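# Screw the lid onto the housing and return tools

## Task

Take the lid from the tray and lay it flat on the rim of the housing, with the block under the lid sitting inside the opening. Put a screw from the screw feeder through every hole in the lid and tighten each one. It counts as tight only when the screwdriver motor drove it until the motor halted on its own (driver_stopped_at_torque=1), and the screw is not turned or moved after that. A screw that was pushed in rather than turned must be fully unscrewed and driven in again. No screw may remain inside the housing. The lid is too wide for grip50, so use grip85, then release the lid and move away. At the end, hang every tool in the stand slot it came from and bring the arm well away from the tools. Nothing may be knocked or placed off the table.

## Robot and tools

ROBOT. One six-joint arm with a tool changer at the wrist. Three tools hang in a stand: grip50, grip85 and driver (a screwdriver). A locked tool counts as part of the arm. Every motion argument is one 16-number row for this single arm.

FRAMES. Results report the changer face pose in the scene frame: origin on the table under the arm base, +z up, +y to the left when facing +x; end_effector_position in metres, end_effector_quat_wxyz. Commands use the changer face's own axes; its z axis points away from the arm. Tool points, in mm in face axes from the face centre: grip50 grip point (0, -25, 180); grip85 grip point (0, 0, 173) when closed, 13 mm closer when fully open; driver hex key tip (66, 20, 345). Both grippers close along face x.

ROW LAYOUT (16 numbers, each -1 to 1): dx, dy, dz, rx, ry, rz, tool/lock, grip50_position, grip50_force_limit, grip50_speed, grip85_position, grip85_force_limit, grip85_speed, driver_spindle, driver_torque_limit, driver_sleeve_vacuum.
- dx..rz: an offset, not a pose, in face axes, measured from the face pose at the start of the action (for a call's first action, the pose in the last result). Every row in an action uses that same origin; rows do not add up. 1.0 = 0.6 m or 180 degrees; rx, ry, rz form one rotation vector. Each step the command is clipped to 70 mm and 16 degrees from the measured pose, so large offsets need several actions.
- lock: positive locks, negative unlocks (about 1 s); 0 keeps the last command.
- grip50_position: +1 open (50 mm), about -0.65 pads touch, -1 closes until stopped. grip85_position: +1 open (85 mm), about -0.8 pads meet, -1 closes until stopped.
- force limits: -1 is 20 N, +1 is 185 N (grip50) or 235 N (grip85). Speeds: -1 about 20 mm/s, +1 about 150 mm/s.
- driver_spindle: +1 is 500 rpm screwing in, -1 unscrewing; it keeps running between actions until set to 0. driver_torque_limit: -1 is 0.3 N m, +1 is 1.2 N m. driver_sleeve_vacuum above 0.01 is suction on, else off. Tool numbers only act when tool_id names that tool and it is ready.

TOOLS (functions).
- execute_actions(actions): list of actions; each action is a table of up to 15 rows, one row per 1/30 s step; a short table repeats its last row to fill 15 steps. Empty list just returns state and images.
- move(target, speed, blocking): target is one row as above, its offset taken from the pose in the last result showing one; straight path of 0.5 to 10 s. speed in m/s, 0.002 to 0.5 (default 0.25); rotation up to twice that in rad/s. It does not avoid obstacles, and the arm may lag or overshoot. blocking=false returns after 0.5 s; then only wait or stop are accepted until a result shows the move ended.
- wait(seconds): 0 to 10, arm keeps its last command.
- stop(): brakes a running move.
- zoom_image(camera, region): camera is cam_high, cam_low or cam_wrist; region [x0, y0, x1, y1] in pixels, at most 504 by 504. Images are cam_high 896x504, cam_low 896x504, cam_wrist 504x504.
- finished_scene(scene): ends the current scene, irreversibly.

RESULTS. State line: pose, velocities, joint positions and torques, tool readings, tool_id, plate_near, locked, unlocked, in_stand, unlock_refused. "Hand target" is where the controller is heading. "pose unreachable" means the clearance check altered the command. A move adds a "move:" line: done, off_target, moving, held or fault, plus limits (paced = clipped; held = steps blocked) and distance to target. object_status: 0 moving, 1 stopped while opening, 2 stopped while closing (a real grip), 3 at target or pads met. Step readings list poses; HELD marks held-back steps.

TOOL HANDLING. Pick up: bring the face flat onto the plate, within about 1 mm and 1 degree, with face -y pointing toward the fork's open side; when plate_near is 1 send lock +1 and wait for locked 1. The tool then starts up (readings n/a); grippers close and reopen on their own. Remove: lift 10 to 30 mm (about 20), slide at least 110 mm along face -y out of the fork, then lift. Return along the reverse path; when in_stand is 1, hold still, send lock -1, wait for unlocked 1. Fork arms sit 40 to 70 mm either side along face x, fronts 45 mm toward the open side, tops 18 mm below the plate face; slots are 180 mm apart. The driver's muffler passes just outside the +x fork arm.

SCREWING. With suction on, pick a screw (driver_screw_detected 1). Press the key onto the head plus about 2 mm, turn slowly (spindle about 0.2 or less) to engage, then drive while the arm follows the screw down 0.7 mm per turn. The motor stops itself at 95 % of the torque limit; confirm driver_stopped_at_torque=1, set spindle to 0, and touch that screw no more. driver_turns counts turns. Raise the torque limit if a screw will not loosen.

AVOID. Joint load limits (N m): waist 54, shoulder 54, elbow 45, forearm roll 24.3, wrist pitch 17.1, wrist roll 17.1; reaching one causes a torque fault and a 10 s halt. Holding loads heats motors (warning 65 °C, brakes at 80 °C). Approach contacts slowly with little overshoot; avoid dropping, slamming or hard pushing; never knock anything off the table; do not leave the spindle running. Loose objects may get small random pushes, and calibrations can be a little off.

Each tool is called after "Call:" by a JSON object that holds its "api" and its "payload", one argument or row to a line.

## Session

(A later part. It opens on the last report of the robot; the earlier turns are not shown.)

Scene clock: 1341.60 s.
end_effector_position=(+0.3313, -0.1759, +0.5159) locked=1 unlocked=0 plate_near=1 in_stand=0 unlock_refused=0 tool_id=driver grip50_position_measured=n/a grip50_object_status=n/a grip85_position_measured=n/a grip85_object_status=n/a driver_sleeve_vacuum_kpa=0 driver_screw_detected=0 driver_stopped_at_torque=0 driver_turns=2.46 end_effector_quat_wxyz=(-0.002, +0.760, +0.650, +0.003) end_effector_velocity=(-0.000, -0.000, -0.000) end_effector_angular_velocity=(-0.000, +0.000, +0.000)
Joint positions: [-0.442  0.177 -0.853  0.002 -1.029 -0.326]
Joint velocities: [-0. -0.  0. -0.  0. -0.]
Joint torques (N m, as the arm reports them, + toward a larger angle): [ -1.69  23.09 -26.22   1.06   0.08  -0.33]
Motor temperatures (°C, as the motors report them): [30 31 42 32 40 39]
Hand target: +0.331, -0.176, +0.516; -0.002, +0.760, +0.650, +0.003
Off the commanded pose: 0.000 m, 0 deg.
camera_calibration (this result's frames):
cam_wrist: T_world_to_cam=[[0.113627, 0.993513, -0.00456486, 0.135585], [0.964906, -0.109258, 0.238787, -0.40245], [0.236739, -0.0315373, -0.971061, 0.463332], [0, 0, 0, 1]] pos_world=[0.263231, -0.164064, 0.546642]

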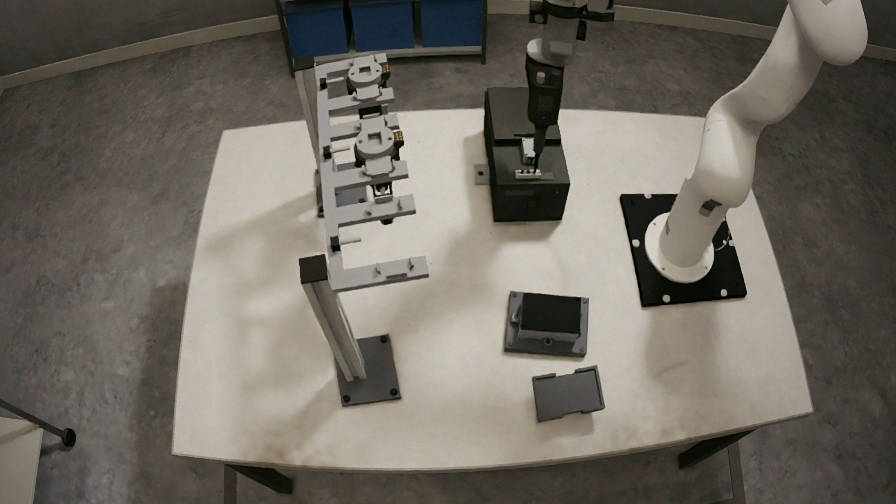

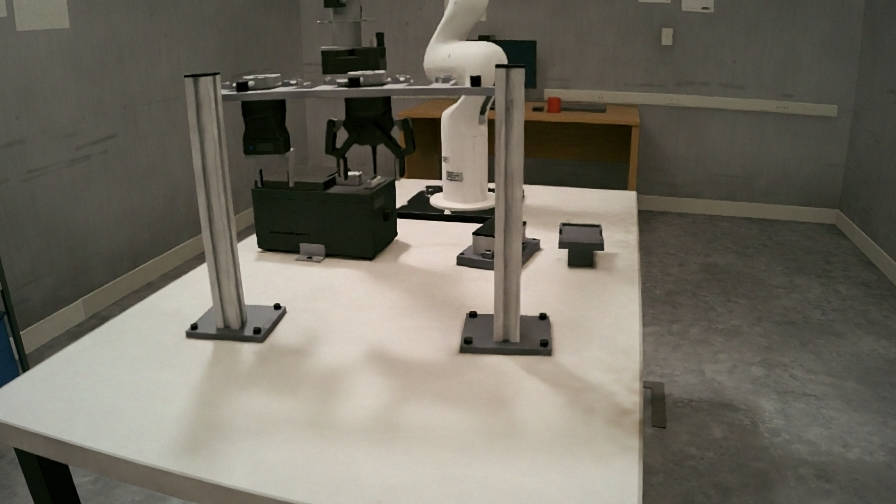

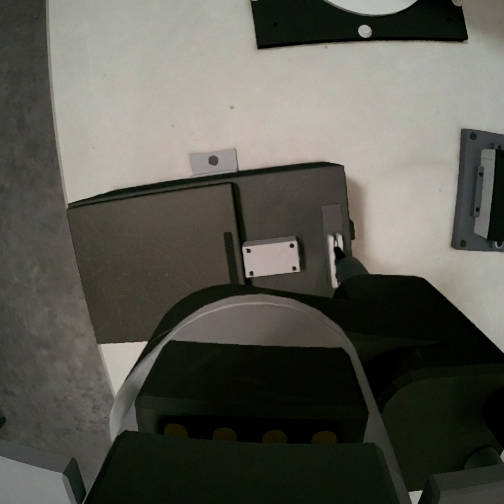

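Call:
{"api": "move", "payload": {
  "target": [0,0,-0.04,0,0,0,0,0,0,0,0,0,0,0,-1,-1],
  "speed": 0.03
}}

Call:
{"api": "zoom_image", "payload": {
  "camera": "cam_wrist",
  "region": [300, 210, 380, 310]
}}

Scene clock: 1350.50 s.
end_effector_position=(+0.3313, -0.1761, +0.5398) locked=1 unlocked=0 plate_near=1 in_stand=0 unlock_refused=0 tool_id=driver grip50_position_measured=n/a grip50_object_status=n/a grip85_position_measured=n/a grip85_object_status=n/a driver_sleeve_vacuum_kpa=0 driver_screw_detected=0 driver_stopped_at_torque=0 driver_turns=2.46 end_effector_quat_wxyz=(-0.002, +0.760, +0.650, +0.003) end_effector_velocity=(+0.000, -0.000, +0.001) end_effector_angular_velocity=(+0.000, +0.001, -0.000)
Joint positions: [-0.442  0.188 -0.897  0.002 -1.084 -0.326]
Joint velocities: [-0.    -0.    -0.001 -0.    -0.002  0.   ]
Joint torques (N m, as the arm reports them, + toward a larger angle): [ -2.37  23.16 -25.99   1.21   0.12  -0.19]
Motor temperatures (°C, as the motors report them): [30 31 42 32 40 39]
Hand target: +0.331, -0.176, +0.540; -0.002, +0.760, +0.650, +0.003
Off the commanded pose: 0.000 m, 0 deg.
move: done
camera_calibration (this result's frames):
cam_wrist: T_world_to_cam=[[0.113541, 0.993523, -0.00448672, 0.135822], [0.964933, -0.109196, 0.238707, -0.408094], [0.236671, -0.0314324, -0.971081, 0.486581], [0, 0, 0, 1]] pos_world=[0.263202, -0.16421, 0.570534]

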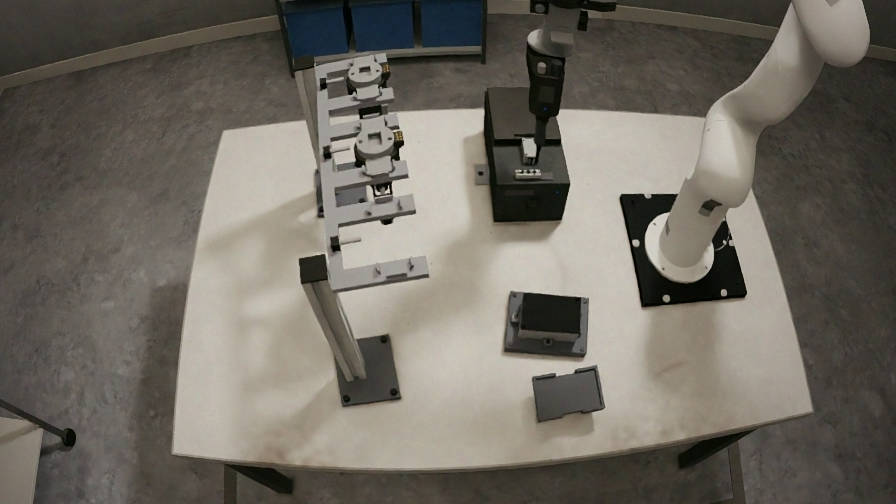

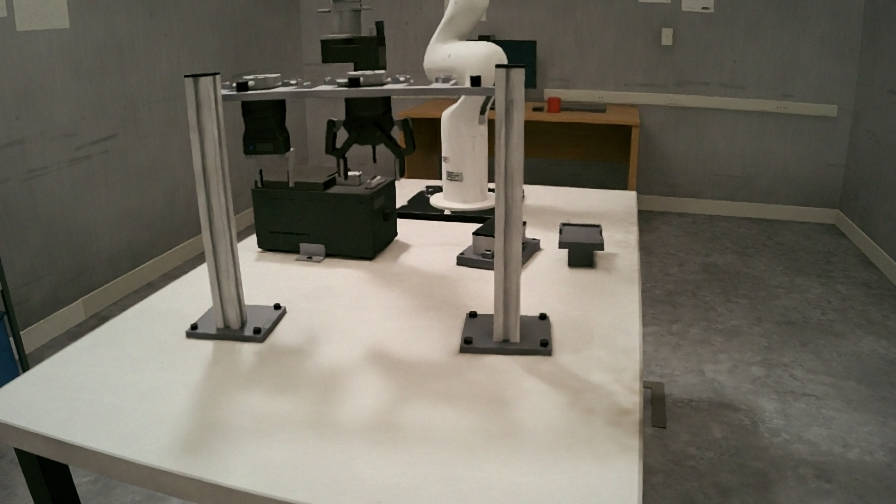

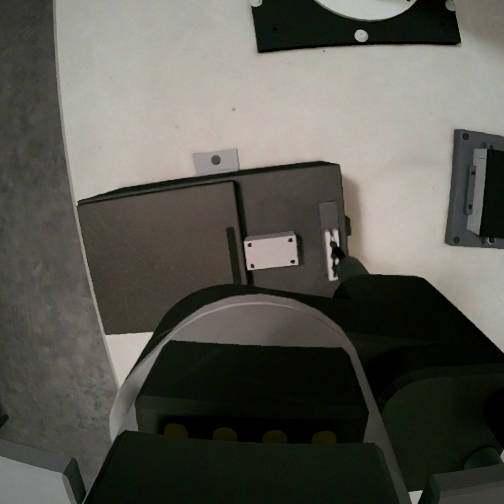

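Region (300, 210, 380, 310) of cam_wrist's 504x504 image, scaled by 5.040, with more detail than that image has; it fills the left 403 columns of this view, and the rest is white.

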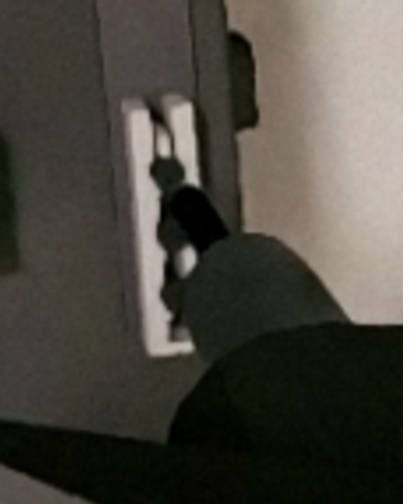

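Call:
{"api": "move", "payload": {
  "target": [0,0,-0.0667,0,0,0,0,0,0,0,0,0,0,0,-1,-1],
  "speed": 0.05
}}

Call:
{"api": "zoom_image", "payload": {
  "camera": "cam_wrist",
  "region": [290, 200, 370, 300]
}}

Scene clock: 1372.90 s.
end_effector_position=(+0.3312, -0.1763, +0.5796) locked=1 unlocked=0 plate_near=1 in_stand=0 unlock_refused=0 tool_id=driver grip50_position_measured=n/a grip50_object_status=n/a grip85_position_measured=n/a grip85_object_status=n/a driver_sleeve_vacuum_kpa=0 driver_screw_detected=0 driver_stopped_at_torque=0 driver_turns=2.46 end_effector_quat_wxyz=(-0.002, +0.760, +0.650, +0.003) end_effector_velocity=(+0.000, -0.000, +0.001) end_effector_angular_velocity=(-0.001, -0.001, +0.001)
Joint positions: [-0.442  0.199 -0.977  0.002 -1.175 -0.326]
Joint velocities: [ 0.    -0.    -0.003 -0.    -0.002 -0.   ]
Joint torques (N m, as the arm reports them, + toward a larger angle): [ -2.63  21.55 -26.55   1.34   0.11  -0.14]
Motor temperatures (°C, as the motors report them): [30 31 43 32 40 39]
Hand target: +0.331, -0.176, +0.580; -0.002, +0.760, +0.650, +0.003
Off the commanded pose: 0.000 m, 0 deg.
move: done
camera_calibration (this result's frames):
cam_wrist: T_world_to_cam=[[0.113396, 0.99354, -0.0043483, 0.13621], [0.964992, -0.109093, 0.238515, -0.417479], [0.2365, -0.0312426, -0.971129, 0.525398], [0, 0, 0, 1]] pos_world=[0.263161, -0.16446, 0.610397]

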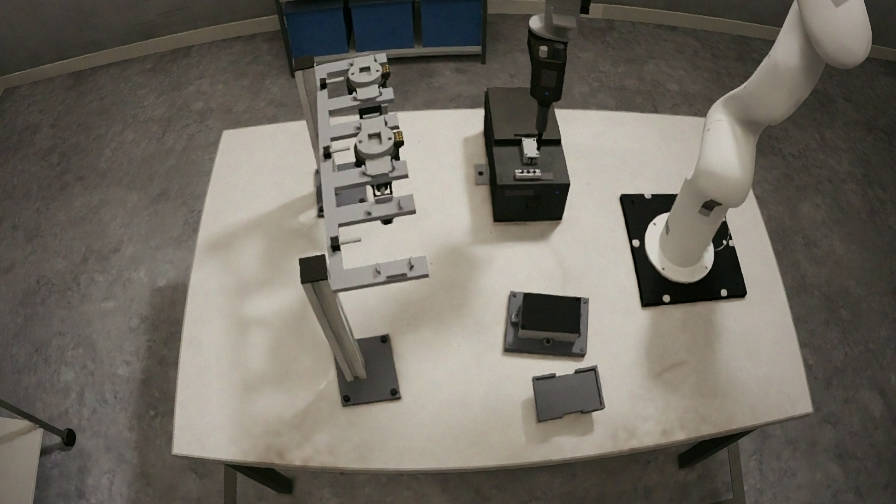

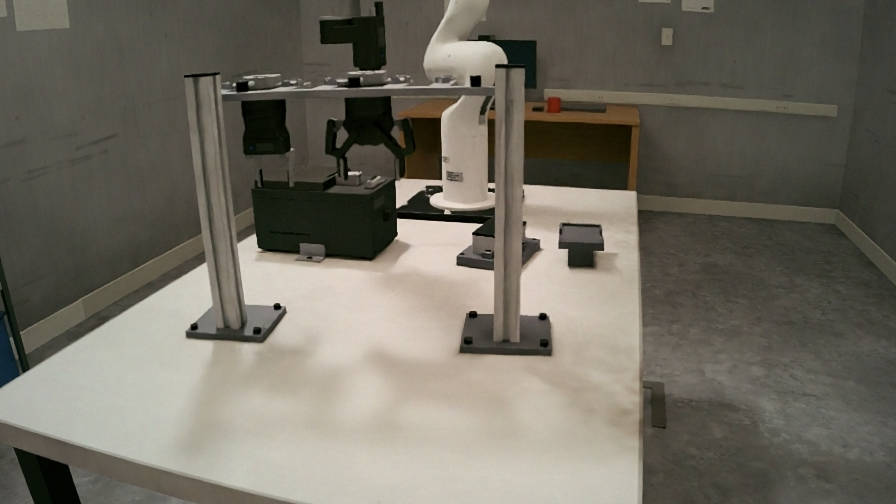

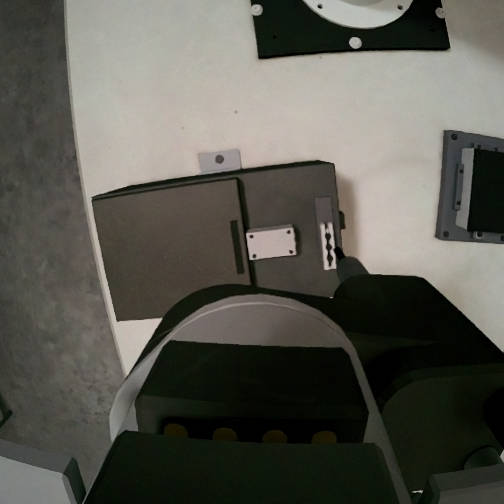

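Region (290, 200, 370, 300) of cam_wrist's 504x504 image, scaled by 5.040, with more detail than that image has; it fills the left 403 columns of this view, and the rest is white.

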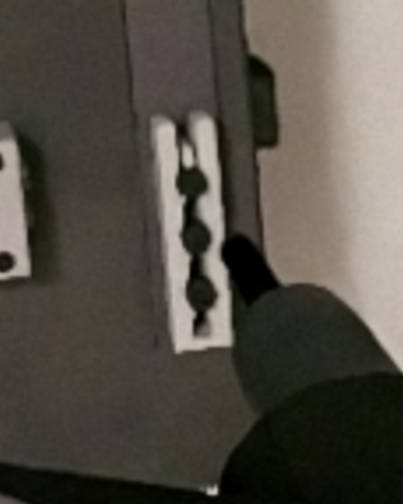

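Call:
{"api": "move", "payload": {
  "target": [0.0007,-0.0003,0.096,0,0,0,0,0,0,0,0,0,0,0,-1,-1],
  "speed": 0.04
}}

Call:
{"api": "zoom_image", "payload": {
  "camera": "cam_low",
  "region": [345, 140, 405, 200]
}}

Call:
{"api": "zoom_image", "payload": {
  "camera": "cam_high",
  "region": [500, 130, 570, 190]
}}

Scene clock: 1398.90 s.
end_effector_position=(+0.3311, -0.1755, +0.5221) locked=1 unlocked=0 plate_near=1 in_stand=0 unlock_refused=0 tool_id=driver grip50_position_measured=n/a grip50_object_status=n/a grip85_position_measured=n/a grip85_object_status=n/a driver_sleeve_vacuum_kpa=0 driver_screw_detected=0 driver_stopped_at_torque=0 driver_turns=2.46 end_effector_quat_wxyz=(-0.002, +0.760, +0.650, +0.003) end_effector_velocity=(+0.000, +0.000, -0.000) end_effector_angular_velocity=(-0.000, -0.002, -0.000)
Joint positions: [-0.441  0.181 -0.864  0.002 -1.044 -0.325]
Joint velocities: [ 0.     0.001  0.001  0.001  0.002 -0.   ]
Joint torques (N m, as the arm reports them, + toward a larger angle): [ -2.54  22.28 -26.56   0.67   0.05  -0.3 ]
Motor temperatures (°C, as the motors report them): [30 31 43 32 40 39]
Hand target: +0.331, -0.175, +0.522; -0.002, +0.760, +0.650, +0.003
Off the commanded pose: 0.000 m, 0 deg.
move: done
camera_calibration (this result's frames):
cam_wrist: T_world_to_cam=[[0.113602, 0.993516, -0.0045075, 0.135194], [0.964936, -0.109251, 0.238667, -0.403712], [0.236627, -0.0314624, -0.971091, 0.469541], [0, 0, 0, 1]] pos_world=[0.263092, -0.163651, 0.552929]

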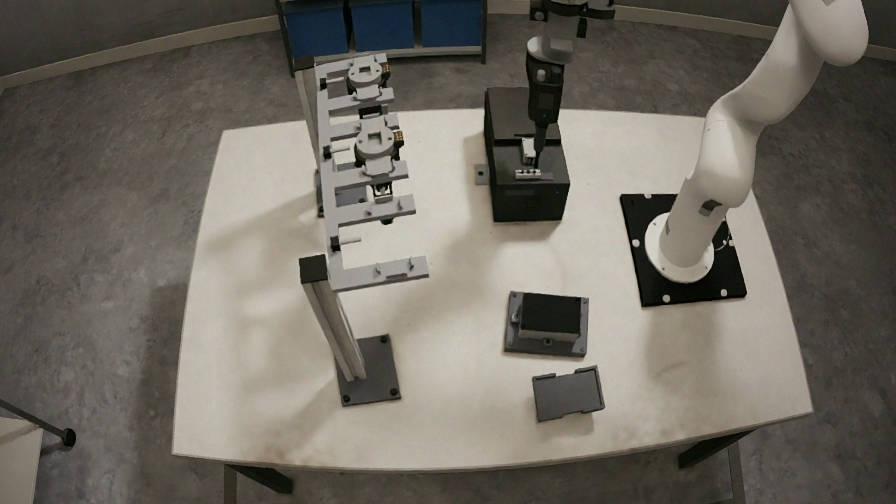

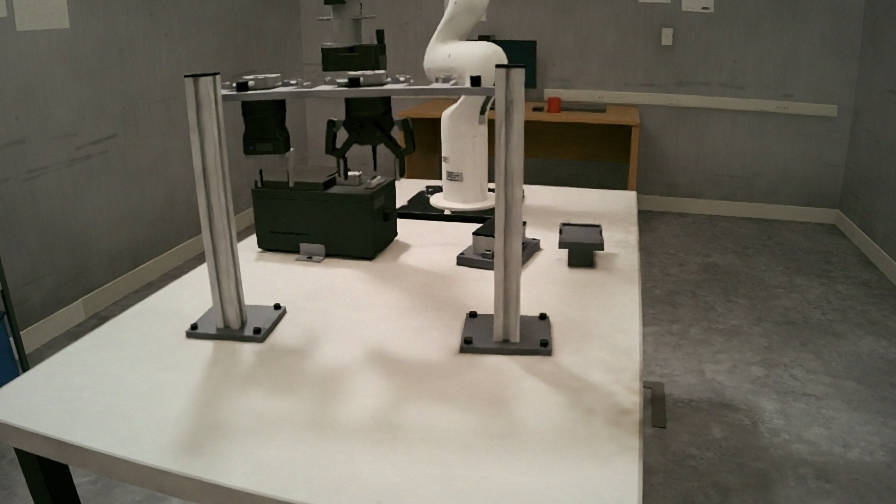

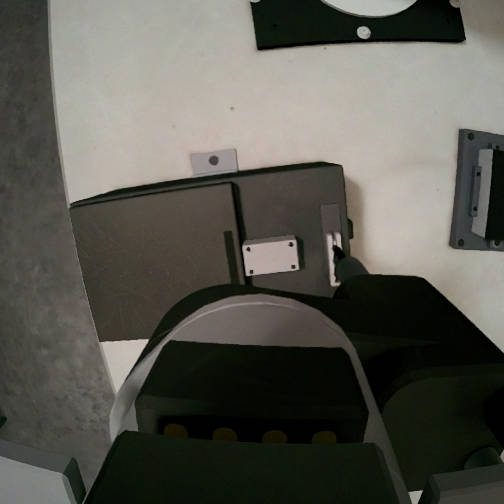

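Region (345, 140, 405, 200) of cam_low's 896x504 image, scaled by 8.400, with more detail than that image has.

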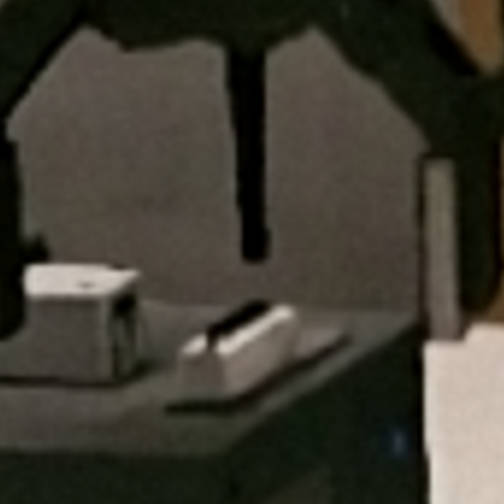

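Region (500, 130, 570, 190) of cam_high's 896x504 image, scaled by 7.200, with more detail than that image has; it fills the top 432 rows of this view, and the rest is white.

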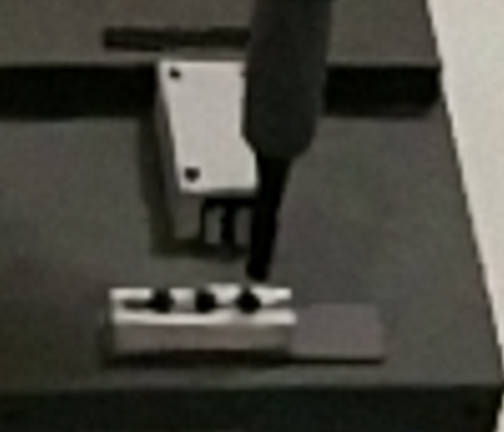

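Call:
{"api": "move", "payload": {
  "target": [0.0011,0.0011,0.0143,0,0,0,0,0,0,0,0,0,0,0,-1,-1],
  "speed": 0.01
}}

Call:
{"api": "zoom_image", "payload": {
  "camera": "cam_low",
  "region": [345, 140, 405, 200]
}}

Call:
{"api": "zoom_image", "payload": {
  "camera": "cam_high",
  "region": [500, 130, 570, 190]
}}

Scene clock: 1432.77 s.
end_effector_position=(+0.3319, -0.1749, +0.5136) locked=1 unlocked=0 plate_near=1 in_stand=0 unlock_refused=0 tool_id=driver grip50_position_measured=n/a grip50_object_status=n/a grip85_position_measured=n/a grip85_object_status=n/a driver_sleeve_vacuum_kpa=0 driver_screw_detected=0 driver_stopped_at_torque=0 driver_turns=2.46 end_effector_quat_wxyz=(-0.002, +0.760, +0.650, +0.003) end_effector_velocity=(+0.000, -0.000, +0.000) end_effector_angular_velocity=(-0.002, -0.004, +0.000)
Joint positions: [-0.438  0.175 -0.849  0.002 -1.024 -0.323]
Joint velocities: [ 0.     0.001  0.001 -0.     0.004  0.   ]
Joint torques (N m, as the arm reports them, + toward a larger angle): [ -1.98  22.65 -26.47   1.08   0.    -0.36]
Motor temperatures (°C, as the motors report them): [30 31 43 32 40 39]
Hand target: +0.332, -0.175, +0.514; -0.002, +0.760, +0.650, +0.003
Off the commanded pose: 0.000 m, 0 deg.
move: done
camera_calibration (this result's frames):
cam_wrist: T_world_to_cam=[[0.113627, 0.993513, -0.00450172, 0.134464], [0.964947, -0.109279, 0.238613, -0.402315], [0.236573, -0.0314568, -0.971104, 0.461129], [0, 0, 0, 1]] pos_world=[0.263843, -0.16305, 0.544408]

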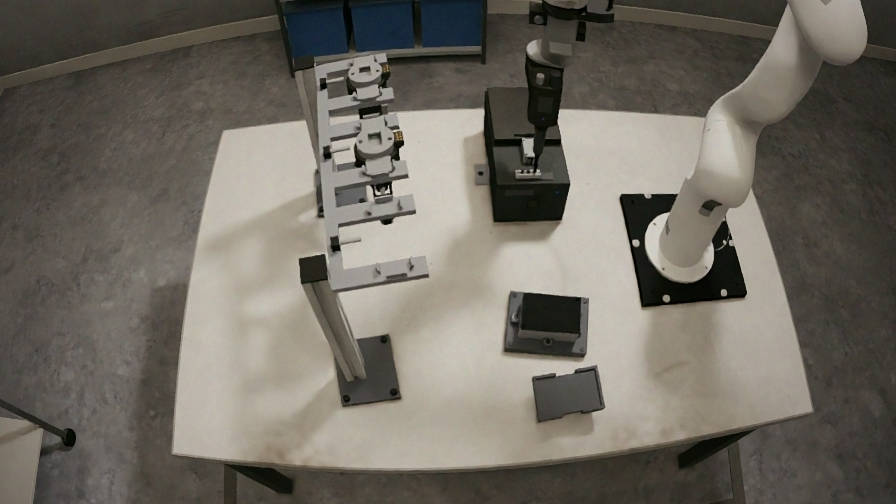

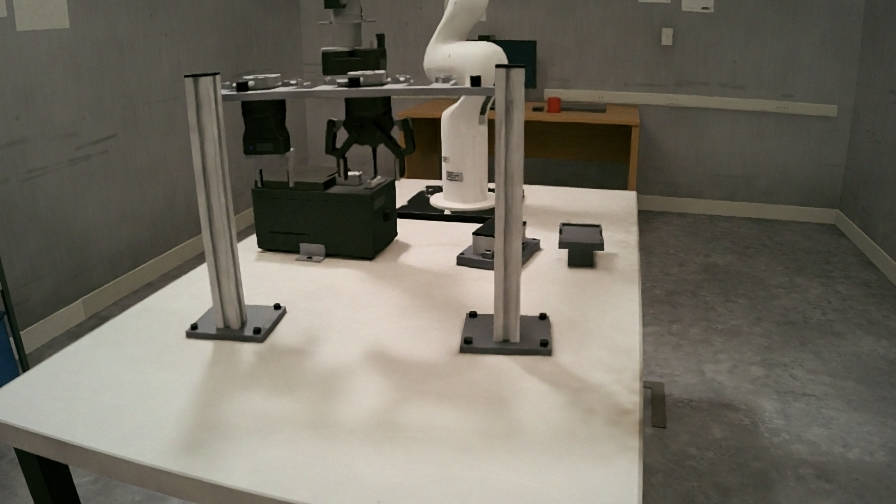

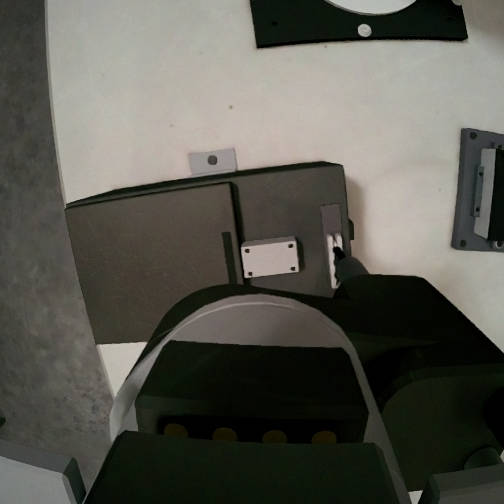

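Region (345, 140, 405, 200) of cam_low's 896x504 image, scaled by 8.400, with more detail than that image has.

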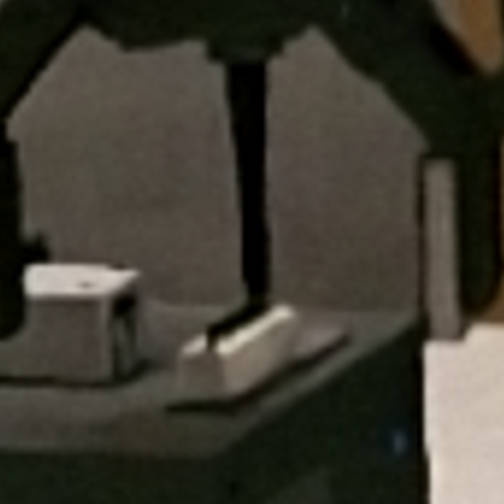

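Region (500, 130, 570, 190) of cam_high's 896x504 image, scaled by 7.200, with more detail than that image has; it fills the top 432 rows of this view, and the rest is white.

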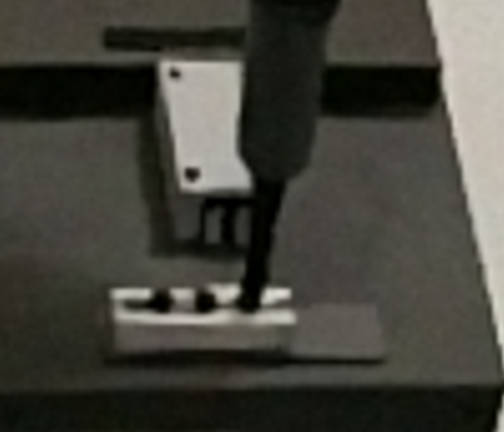

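Call:
{"api": "execute_actions", "payload": {
  "actions": [
    [[0,0,0.0004,0,0,0,0,0,0,0,0,0,0,0,-1,-1],[0,0,0.0008,0,0,0,0,0,0,0,0,0,0,0,-1,-1],[0,0,0.0012,0,0,0,0,0,0,0,0,0,0,0,-1,-1],[0,0,0.0017,0,0,0,0,0,0,0,0,0,0,0,-1,-1]],
    [[0,0,0.0004,0,0,0,0,0,0,0,0,0,0,0.1,-1,-1],[0,0,0.0008,0,0,0,0,0,0,0,0,0,0,0.1,-1,-1],[0,0,0.0012,0,0,0,0,0,0,0,0,0,0,0.1,-1,-1],[0,0,0.0017,0,0,0,0,0,0,0,0,0,0,0.1,-1,-1]],
    [[0,0,0.0017,0,0,0,0,0,0,0,0,0,0,0.1,-1,-1]],
    [[0,0,0,0,0,0,0,0,0,0,0,0,0,0,-1,-1]],
    [[0,0,0.001,0,0,0,0,0,0,0,0,0,0,0,-1,1]]
  ]
}}

Scene clock: 1450.50 s.
end_effector_position=(+0.3319, -0.1749, +0.5101) locked=1 unlocked=0 plate_near=1 in_stand=0 unlock_refused=0 tool_id=driver grip50_position_measured=n/a grip50_object_status=n/a grip85_position_measured=n/a grip85_object_status=n/a driver_sleeve_vacuum_kpa=14 driver_screw_detected=0 driver_stopped_at_torque=0 driver_turns=3.29 end_effector_quat_wxyz=(-0.002, +0.760, +0.650, +0.003) end_effector_velocity=(+0.000, +0.000, -0.000) end_effector_angular_velocity=(+0.001, -0.001, -0.000)
Joint positions: [-0.438  0.173 -0.843  0.002 -1.015 -0.323]
Joint velocities: [-0.     0.     0.     0.001  0.001 -0.001]
Joint torques (N m, as the arm reports them, + toward a larger angle): [ -1.69  20.33 -24.5    0.86  -0.19  -0.41]
Motor temperatures (°C, as the motors report them): [30 31 43 32 40 39]
Hand target: +0.332, -0.175, +0.510; -0.002, +0.760, +0.650, +0.003
Off the commanded pose: 0.000 m, 0 deg.
Step readings (end_effector_position; steps 1 to 15: 1st action; 16 to 30: 2nd action; 31 to 45: 3rd action; 46 to 60: 4th action; 61 to 75: 5th action):
0: (+0.3319, -0.1749, +0.5136)
1: (+0.3319, -0.1749, +0.5136)
2: (+0.3319, -0.1749, +0.5135)
4: (+0.3319, -0.1749, +0.5133)
8: (+0.3320, -0.1749, +0.5129)
15: (+0.3319, -0.1749, +0.5127)
16: (+0.3319, -0.1749, +0.5127)
17: (+0.3319, -0.1749, +0.5127)
19: (+0.3320, -0.1750, +0.5125)
23: (+0.3320, -0.1749, +0.5118)
30: (+0.3319, -0.1749, +0.5117)
31: (+0.3319, -0.1749, +0.5117)
32: (+0.3319, -0.1749, +0.5116)
34: (+0.3319, -0.1749, +0.5111)
38: (+0.3319, -0.1749, +0.5107)
45: (+0.3319, -0.1749, +0.5107)
46: (+0.3319, -0.1749, +0.5107)
47: (+0.3319, -0.1749, +0.5107)
49: (+0.3319, -0.1749, +0.5107)
53: (+0.3319, -0.1749, +0.5107)
60: (+0.3319, -0.1749, +0.5107)
61: (+0.3319, -0.1749, +0.5107)
62: (+0.3319, -0.1749, +0.5106)
64: (+0.3319, -0.1749, +0.5103)
68: (+0.3319, -0.1749, +0.5101)
75: end_effector_position above
camera_calibration (this result's frames):
cam_wrist: T_world_to_cam=[[0.113667, 0.993508, -0.00461809, 0.134486], [0.964859, -0.109279, 0.238967, -0.401677], [0.236911, -0.0316184, -0.971017, 0.457531], [0, 0, 0, 1]] pos_world=[0.263881, -0.163041, 0.540879]

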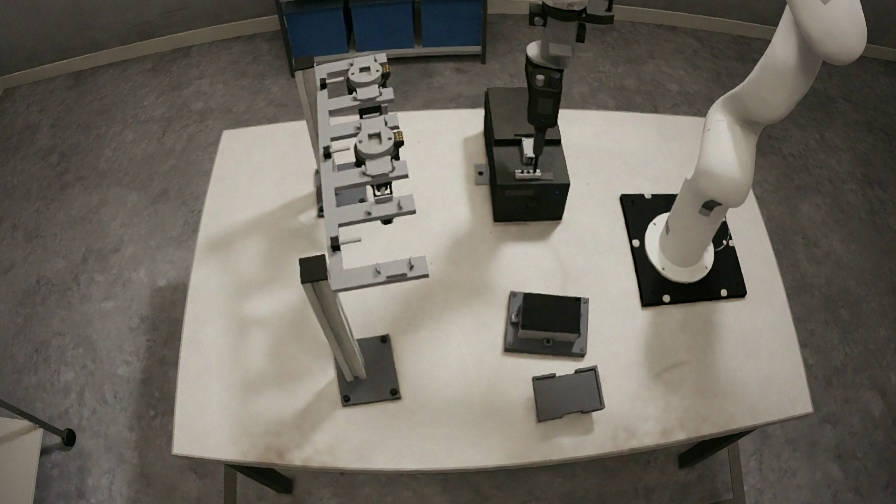

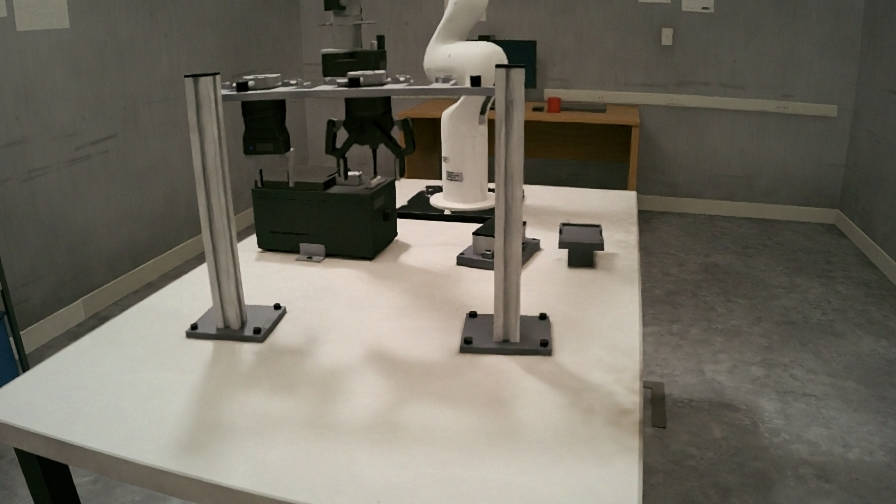

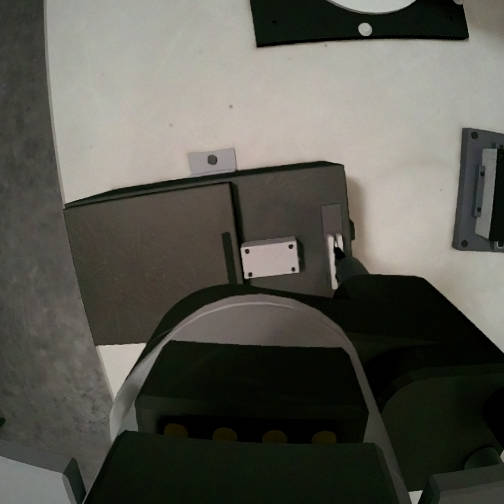

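Call:
{"api": "execute_actions", "payload": {
  "actions": [
    [[0,0,0.0004,0,0,0,0,0,0,0,0,0,0,0.1,-1,1],[0,0,0.0008,0,0,0,0,0,0,0,0,0,0,0.1,-1,1],[0,0,0.0012,0,0,0,0,0,0,0,0,0,0,0.1,-1,1],[0,0,0.0017,0,0,0,0,0,0,0,0,0,0,0.1,-1,1]],
    [[0,0,0,0,0,0,0,0,0,0,0,0,0,0.1,-1,1]],
    [[0,0,0,0,0,0,0,0,0,0,0,0,0,0,-1,1]]
  ]
}}

Call:
{"api": "zoom_image", "payload": {
  "camera": "cam_low",
  "region": [345, 140, 405, 200]
}}

Call:
{"api": "zoom_image", "payload": {
  "camera": "cam_high",
  "region": [500, 130, 570, 190]
}}

Scene clock: 1461.83 s.
end_effector_position=(+0.3320, -0.1749, +0.5091) locked=1 unlocked=0 plate_near=1 in_stand=0 unlock_refused=0 tool_id=driver grip50_position_measured=n/a grip50_object_status=n/a grip85_position_measured=n/a grip85_object_status=n/a driver_sleeve_vacuum_kpa=14 driver_screw_detected=0 driver_stopped_at_torque=0 driver_turns=4.11 end_effector_quat_wxyz=(-0.002, +0.760, +0.650, +0.003) end_effector_velocity=(-0.000, +0.000, +0.000) end_effector_angular_velocity=(-0.000, -0.001, +0.000)
Joint positions: [-0.438  0.172 -0.841  0.002 -1.013 -0.323]
Joint velocities: [ 0.     0.001 -0.     0.     0.    -0.   ]
Joint torques (N m, as the arm reports them, + toward a larger angle): [ -1.61  19.33 -23.86   1.35  -0.19  -0.38]
Motor temperatures (°C, as the motors report them): [30 31 43 32 40 39]
Hand target: +0.332, -0.175, +0.509; -0.002, +0.760, +0.650, +0.003
Off the commanded pose: 0.000 m, 0 deg.
Step readings (end_effector_position; steps 1 to 15: 1st action; 16 to 30: 2nd action; 31 to 45: 3rd action):
0: (+0.3319, -0.1749, +0.5101)
1: (+0.3319, -0.1749, +0.5101)
2: (+0.3320, -0.1749, +0.5101)
4: (+0.3320, -0.1749, +0.5099)
8: (+0.3320, -0.1749, +0.5092)
15: (+0.3320, -0.1749, +0.5091)
16: (+0.3320, -0.1749, +0.5091)
17: (+0.3320, -0.1749, +0.5091)
19: (+0.3320, -0.1749, +0.5091)
23: (+0.3320, -0.1749, +0.5091)
30: (+0.3320, -0.1749, +0.5091)
31: (+0.3320, -0.1749, +0.5091)
32: (+0.3320, -0.1749, +0.5091)
34: (+0.3320, -0.1749, +0.5091)
38: (+0.3320, -0.1749, +0.5091)
45: end_effector_position above
camera_calibration (this result's frames):
cam_wrist: T_world_to_cam=[[0.113675, 0.993507, -0.00464203, 0.134488], [0.964844, -0.109279, 0.239026, -0.401473], [0.236966, -0.0316502, -0.971002, 0.456533], [0, 0, 0, 1]] pos_world=[0.263888, -0.163038, 0.539881]

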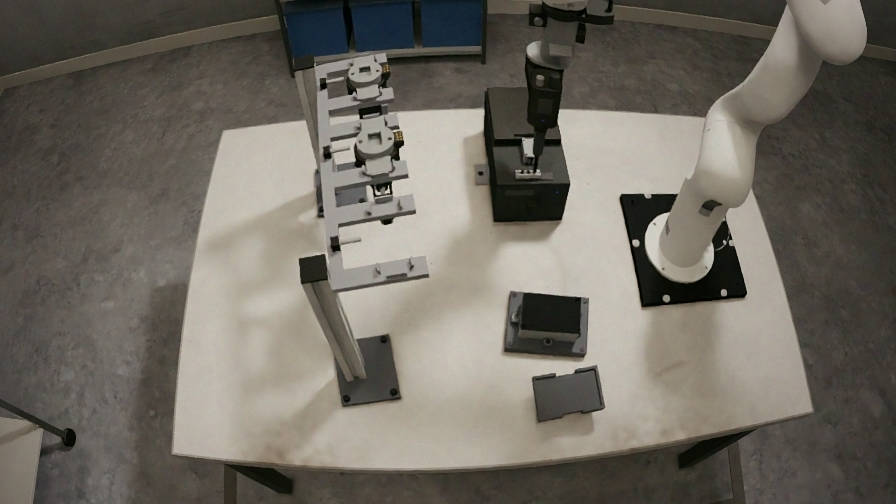

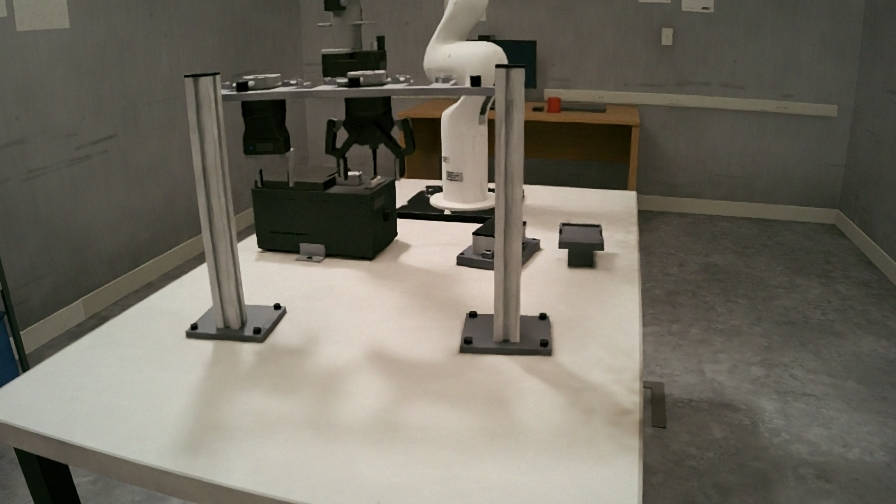

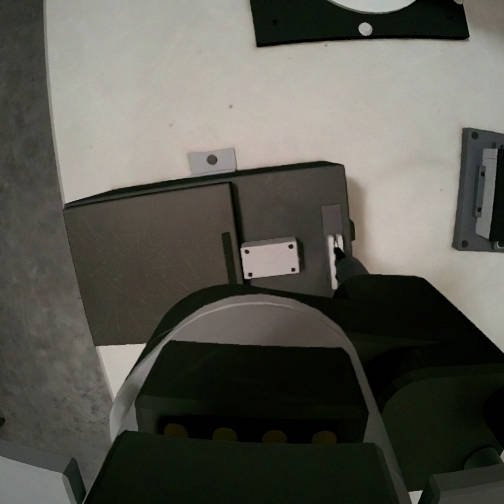

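Region (345, 140, 405, 200) of cam_low's 896x504 image, scaled by 8.400, with more detail than that image has.

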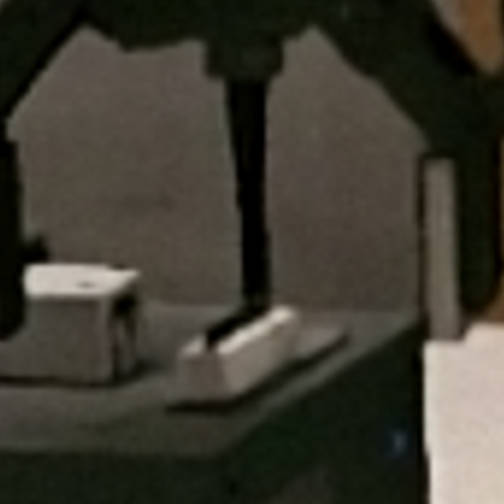

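Region (500, 130, 570, 190) of cam_high's 896x504 image, scaled by 7.200, with more detail than that image has; it fills the top 432 rows of this view, and the rest is white.

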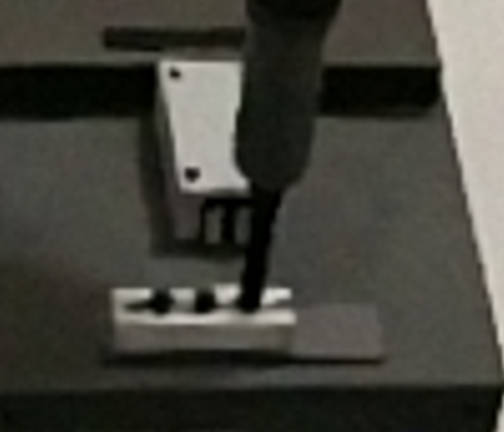

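Call:
{"api": "move", "payload": {
  "target": [0,0,-0.0133,0,0,0,0,0,0,0,0,0,0,0,-1,-1],
  "speed": 0.01
}}

Call:
{"api": "zoom_image", "payload": {
  "camera": "cam_wrist",
  "region": [320, 225, 360, 275]
}}

Scene clock: 1484.03 s.
end_effector_position=(+0.3319, -0.1749, +0.5170) locked=1 unlocked=0 plate_near=1 in_stand=0 unlock_refused=0 tool_id=driver grip50_position_measured=n/a grip50_object_status=n/a grip85_position_measured=n/a grip85_object_status=n/a driver_sleeve_vacuum_kpa=0 driver_screw_detected=0 driver_stopped_at_torque=0 driver_turns=4.11 end_effector_quat_wxyz=(-0.002, +0.760, +0.650, +0.003) end_effector_velocity=(-0.000, +0.000, +0.000) end_effector_angular_velocity=(+0.002, +0.002, +0.000)
Joint positions: [-0.438  0.177 -0.855  0.002 -1.031 -0.323]
Joint velocities: [ 0.001 -0.    -0.001  0.001 -0.004  0.   ]
Joint torques (N m, as the arm reports them, + toward a larger angle): [ -1.43  22.76 -26.61   1.42   0.09  -0.28]
Motor temperatures (°C, as the motors report them): [30 31 43 32 40 39]
Hand target: +0.332, -0.175, +0.517; -0.002, +0.760, +0.650, +0.003
Off the commanded pose: 0.000 m, 0 deg.
move: done
camera_calibration (this result's frames):
cam_wrist: T_world_to_cam=[[0.113643, 0.993511, -0.00461596, 0.134569], [0.964856, -0.109255, 0.238991, -0.403337], [0.236936, -0.0316133, -0.971011, 0.464227], [0, 0, 0, 1]] pos_world=[0.263877, -0.163086, 0.547784]

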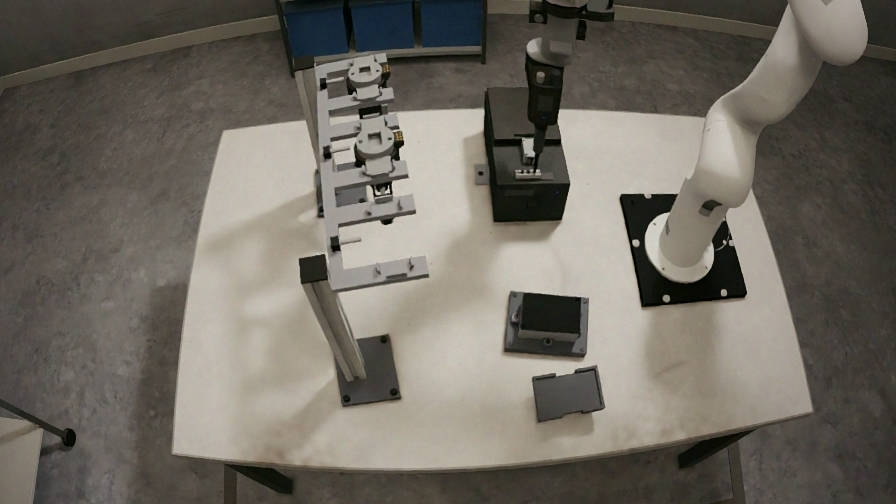

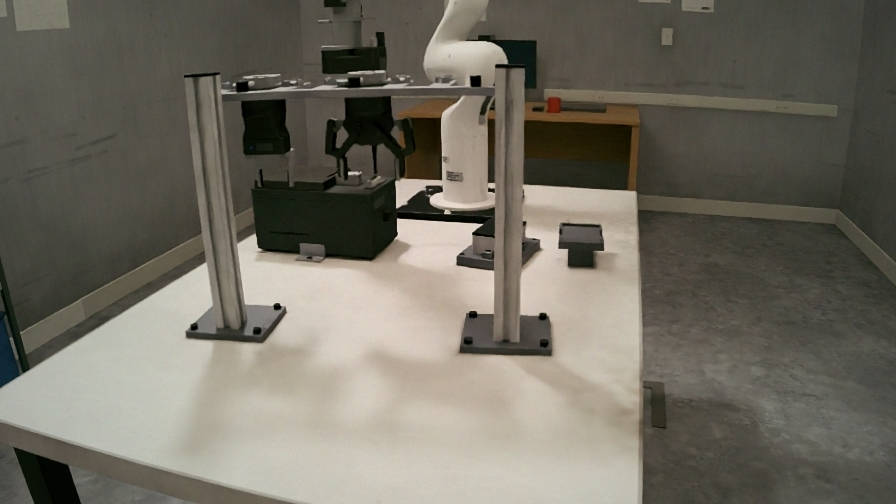

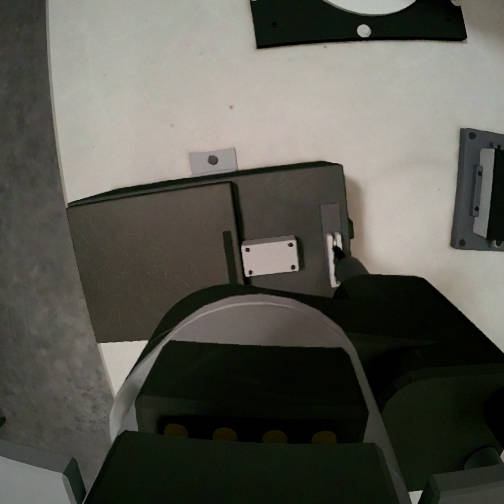

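Region (320, 225, 360, 275) of cam_wrist's 504x504 image, scaled by 10.080, with more detail than that image has; it fills the left 403 columns of this view, and the rest is white.

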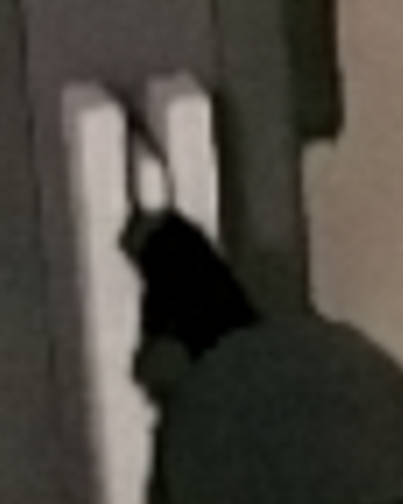

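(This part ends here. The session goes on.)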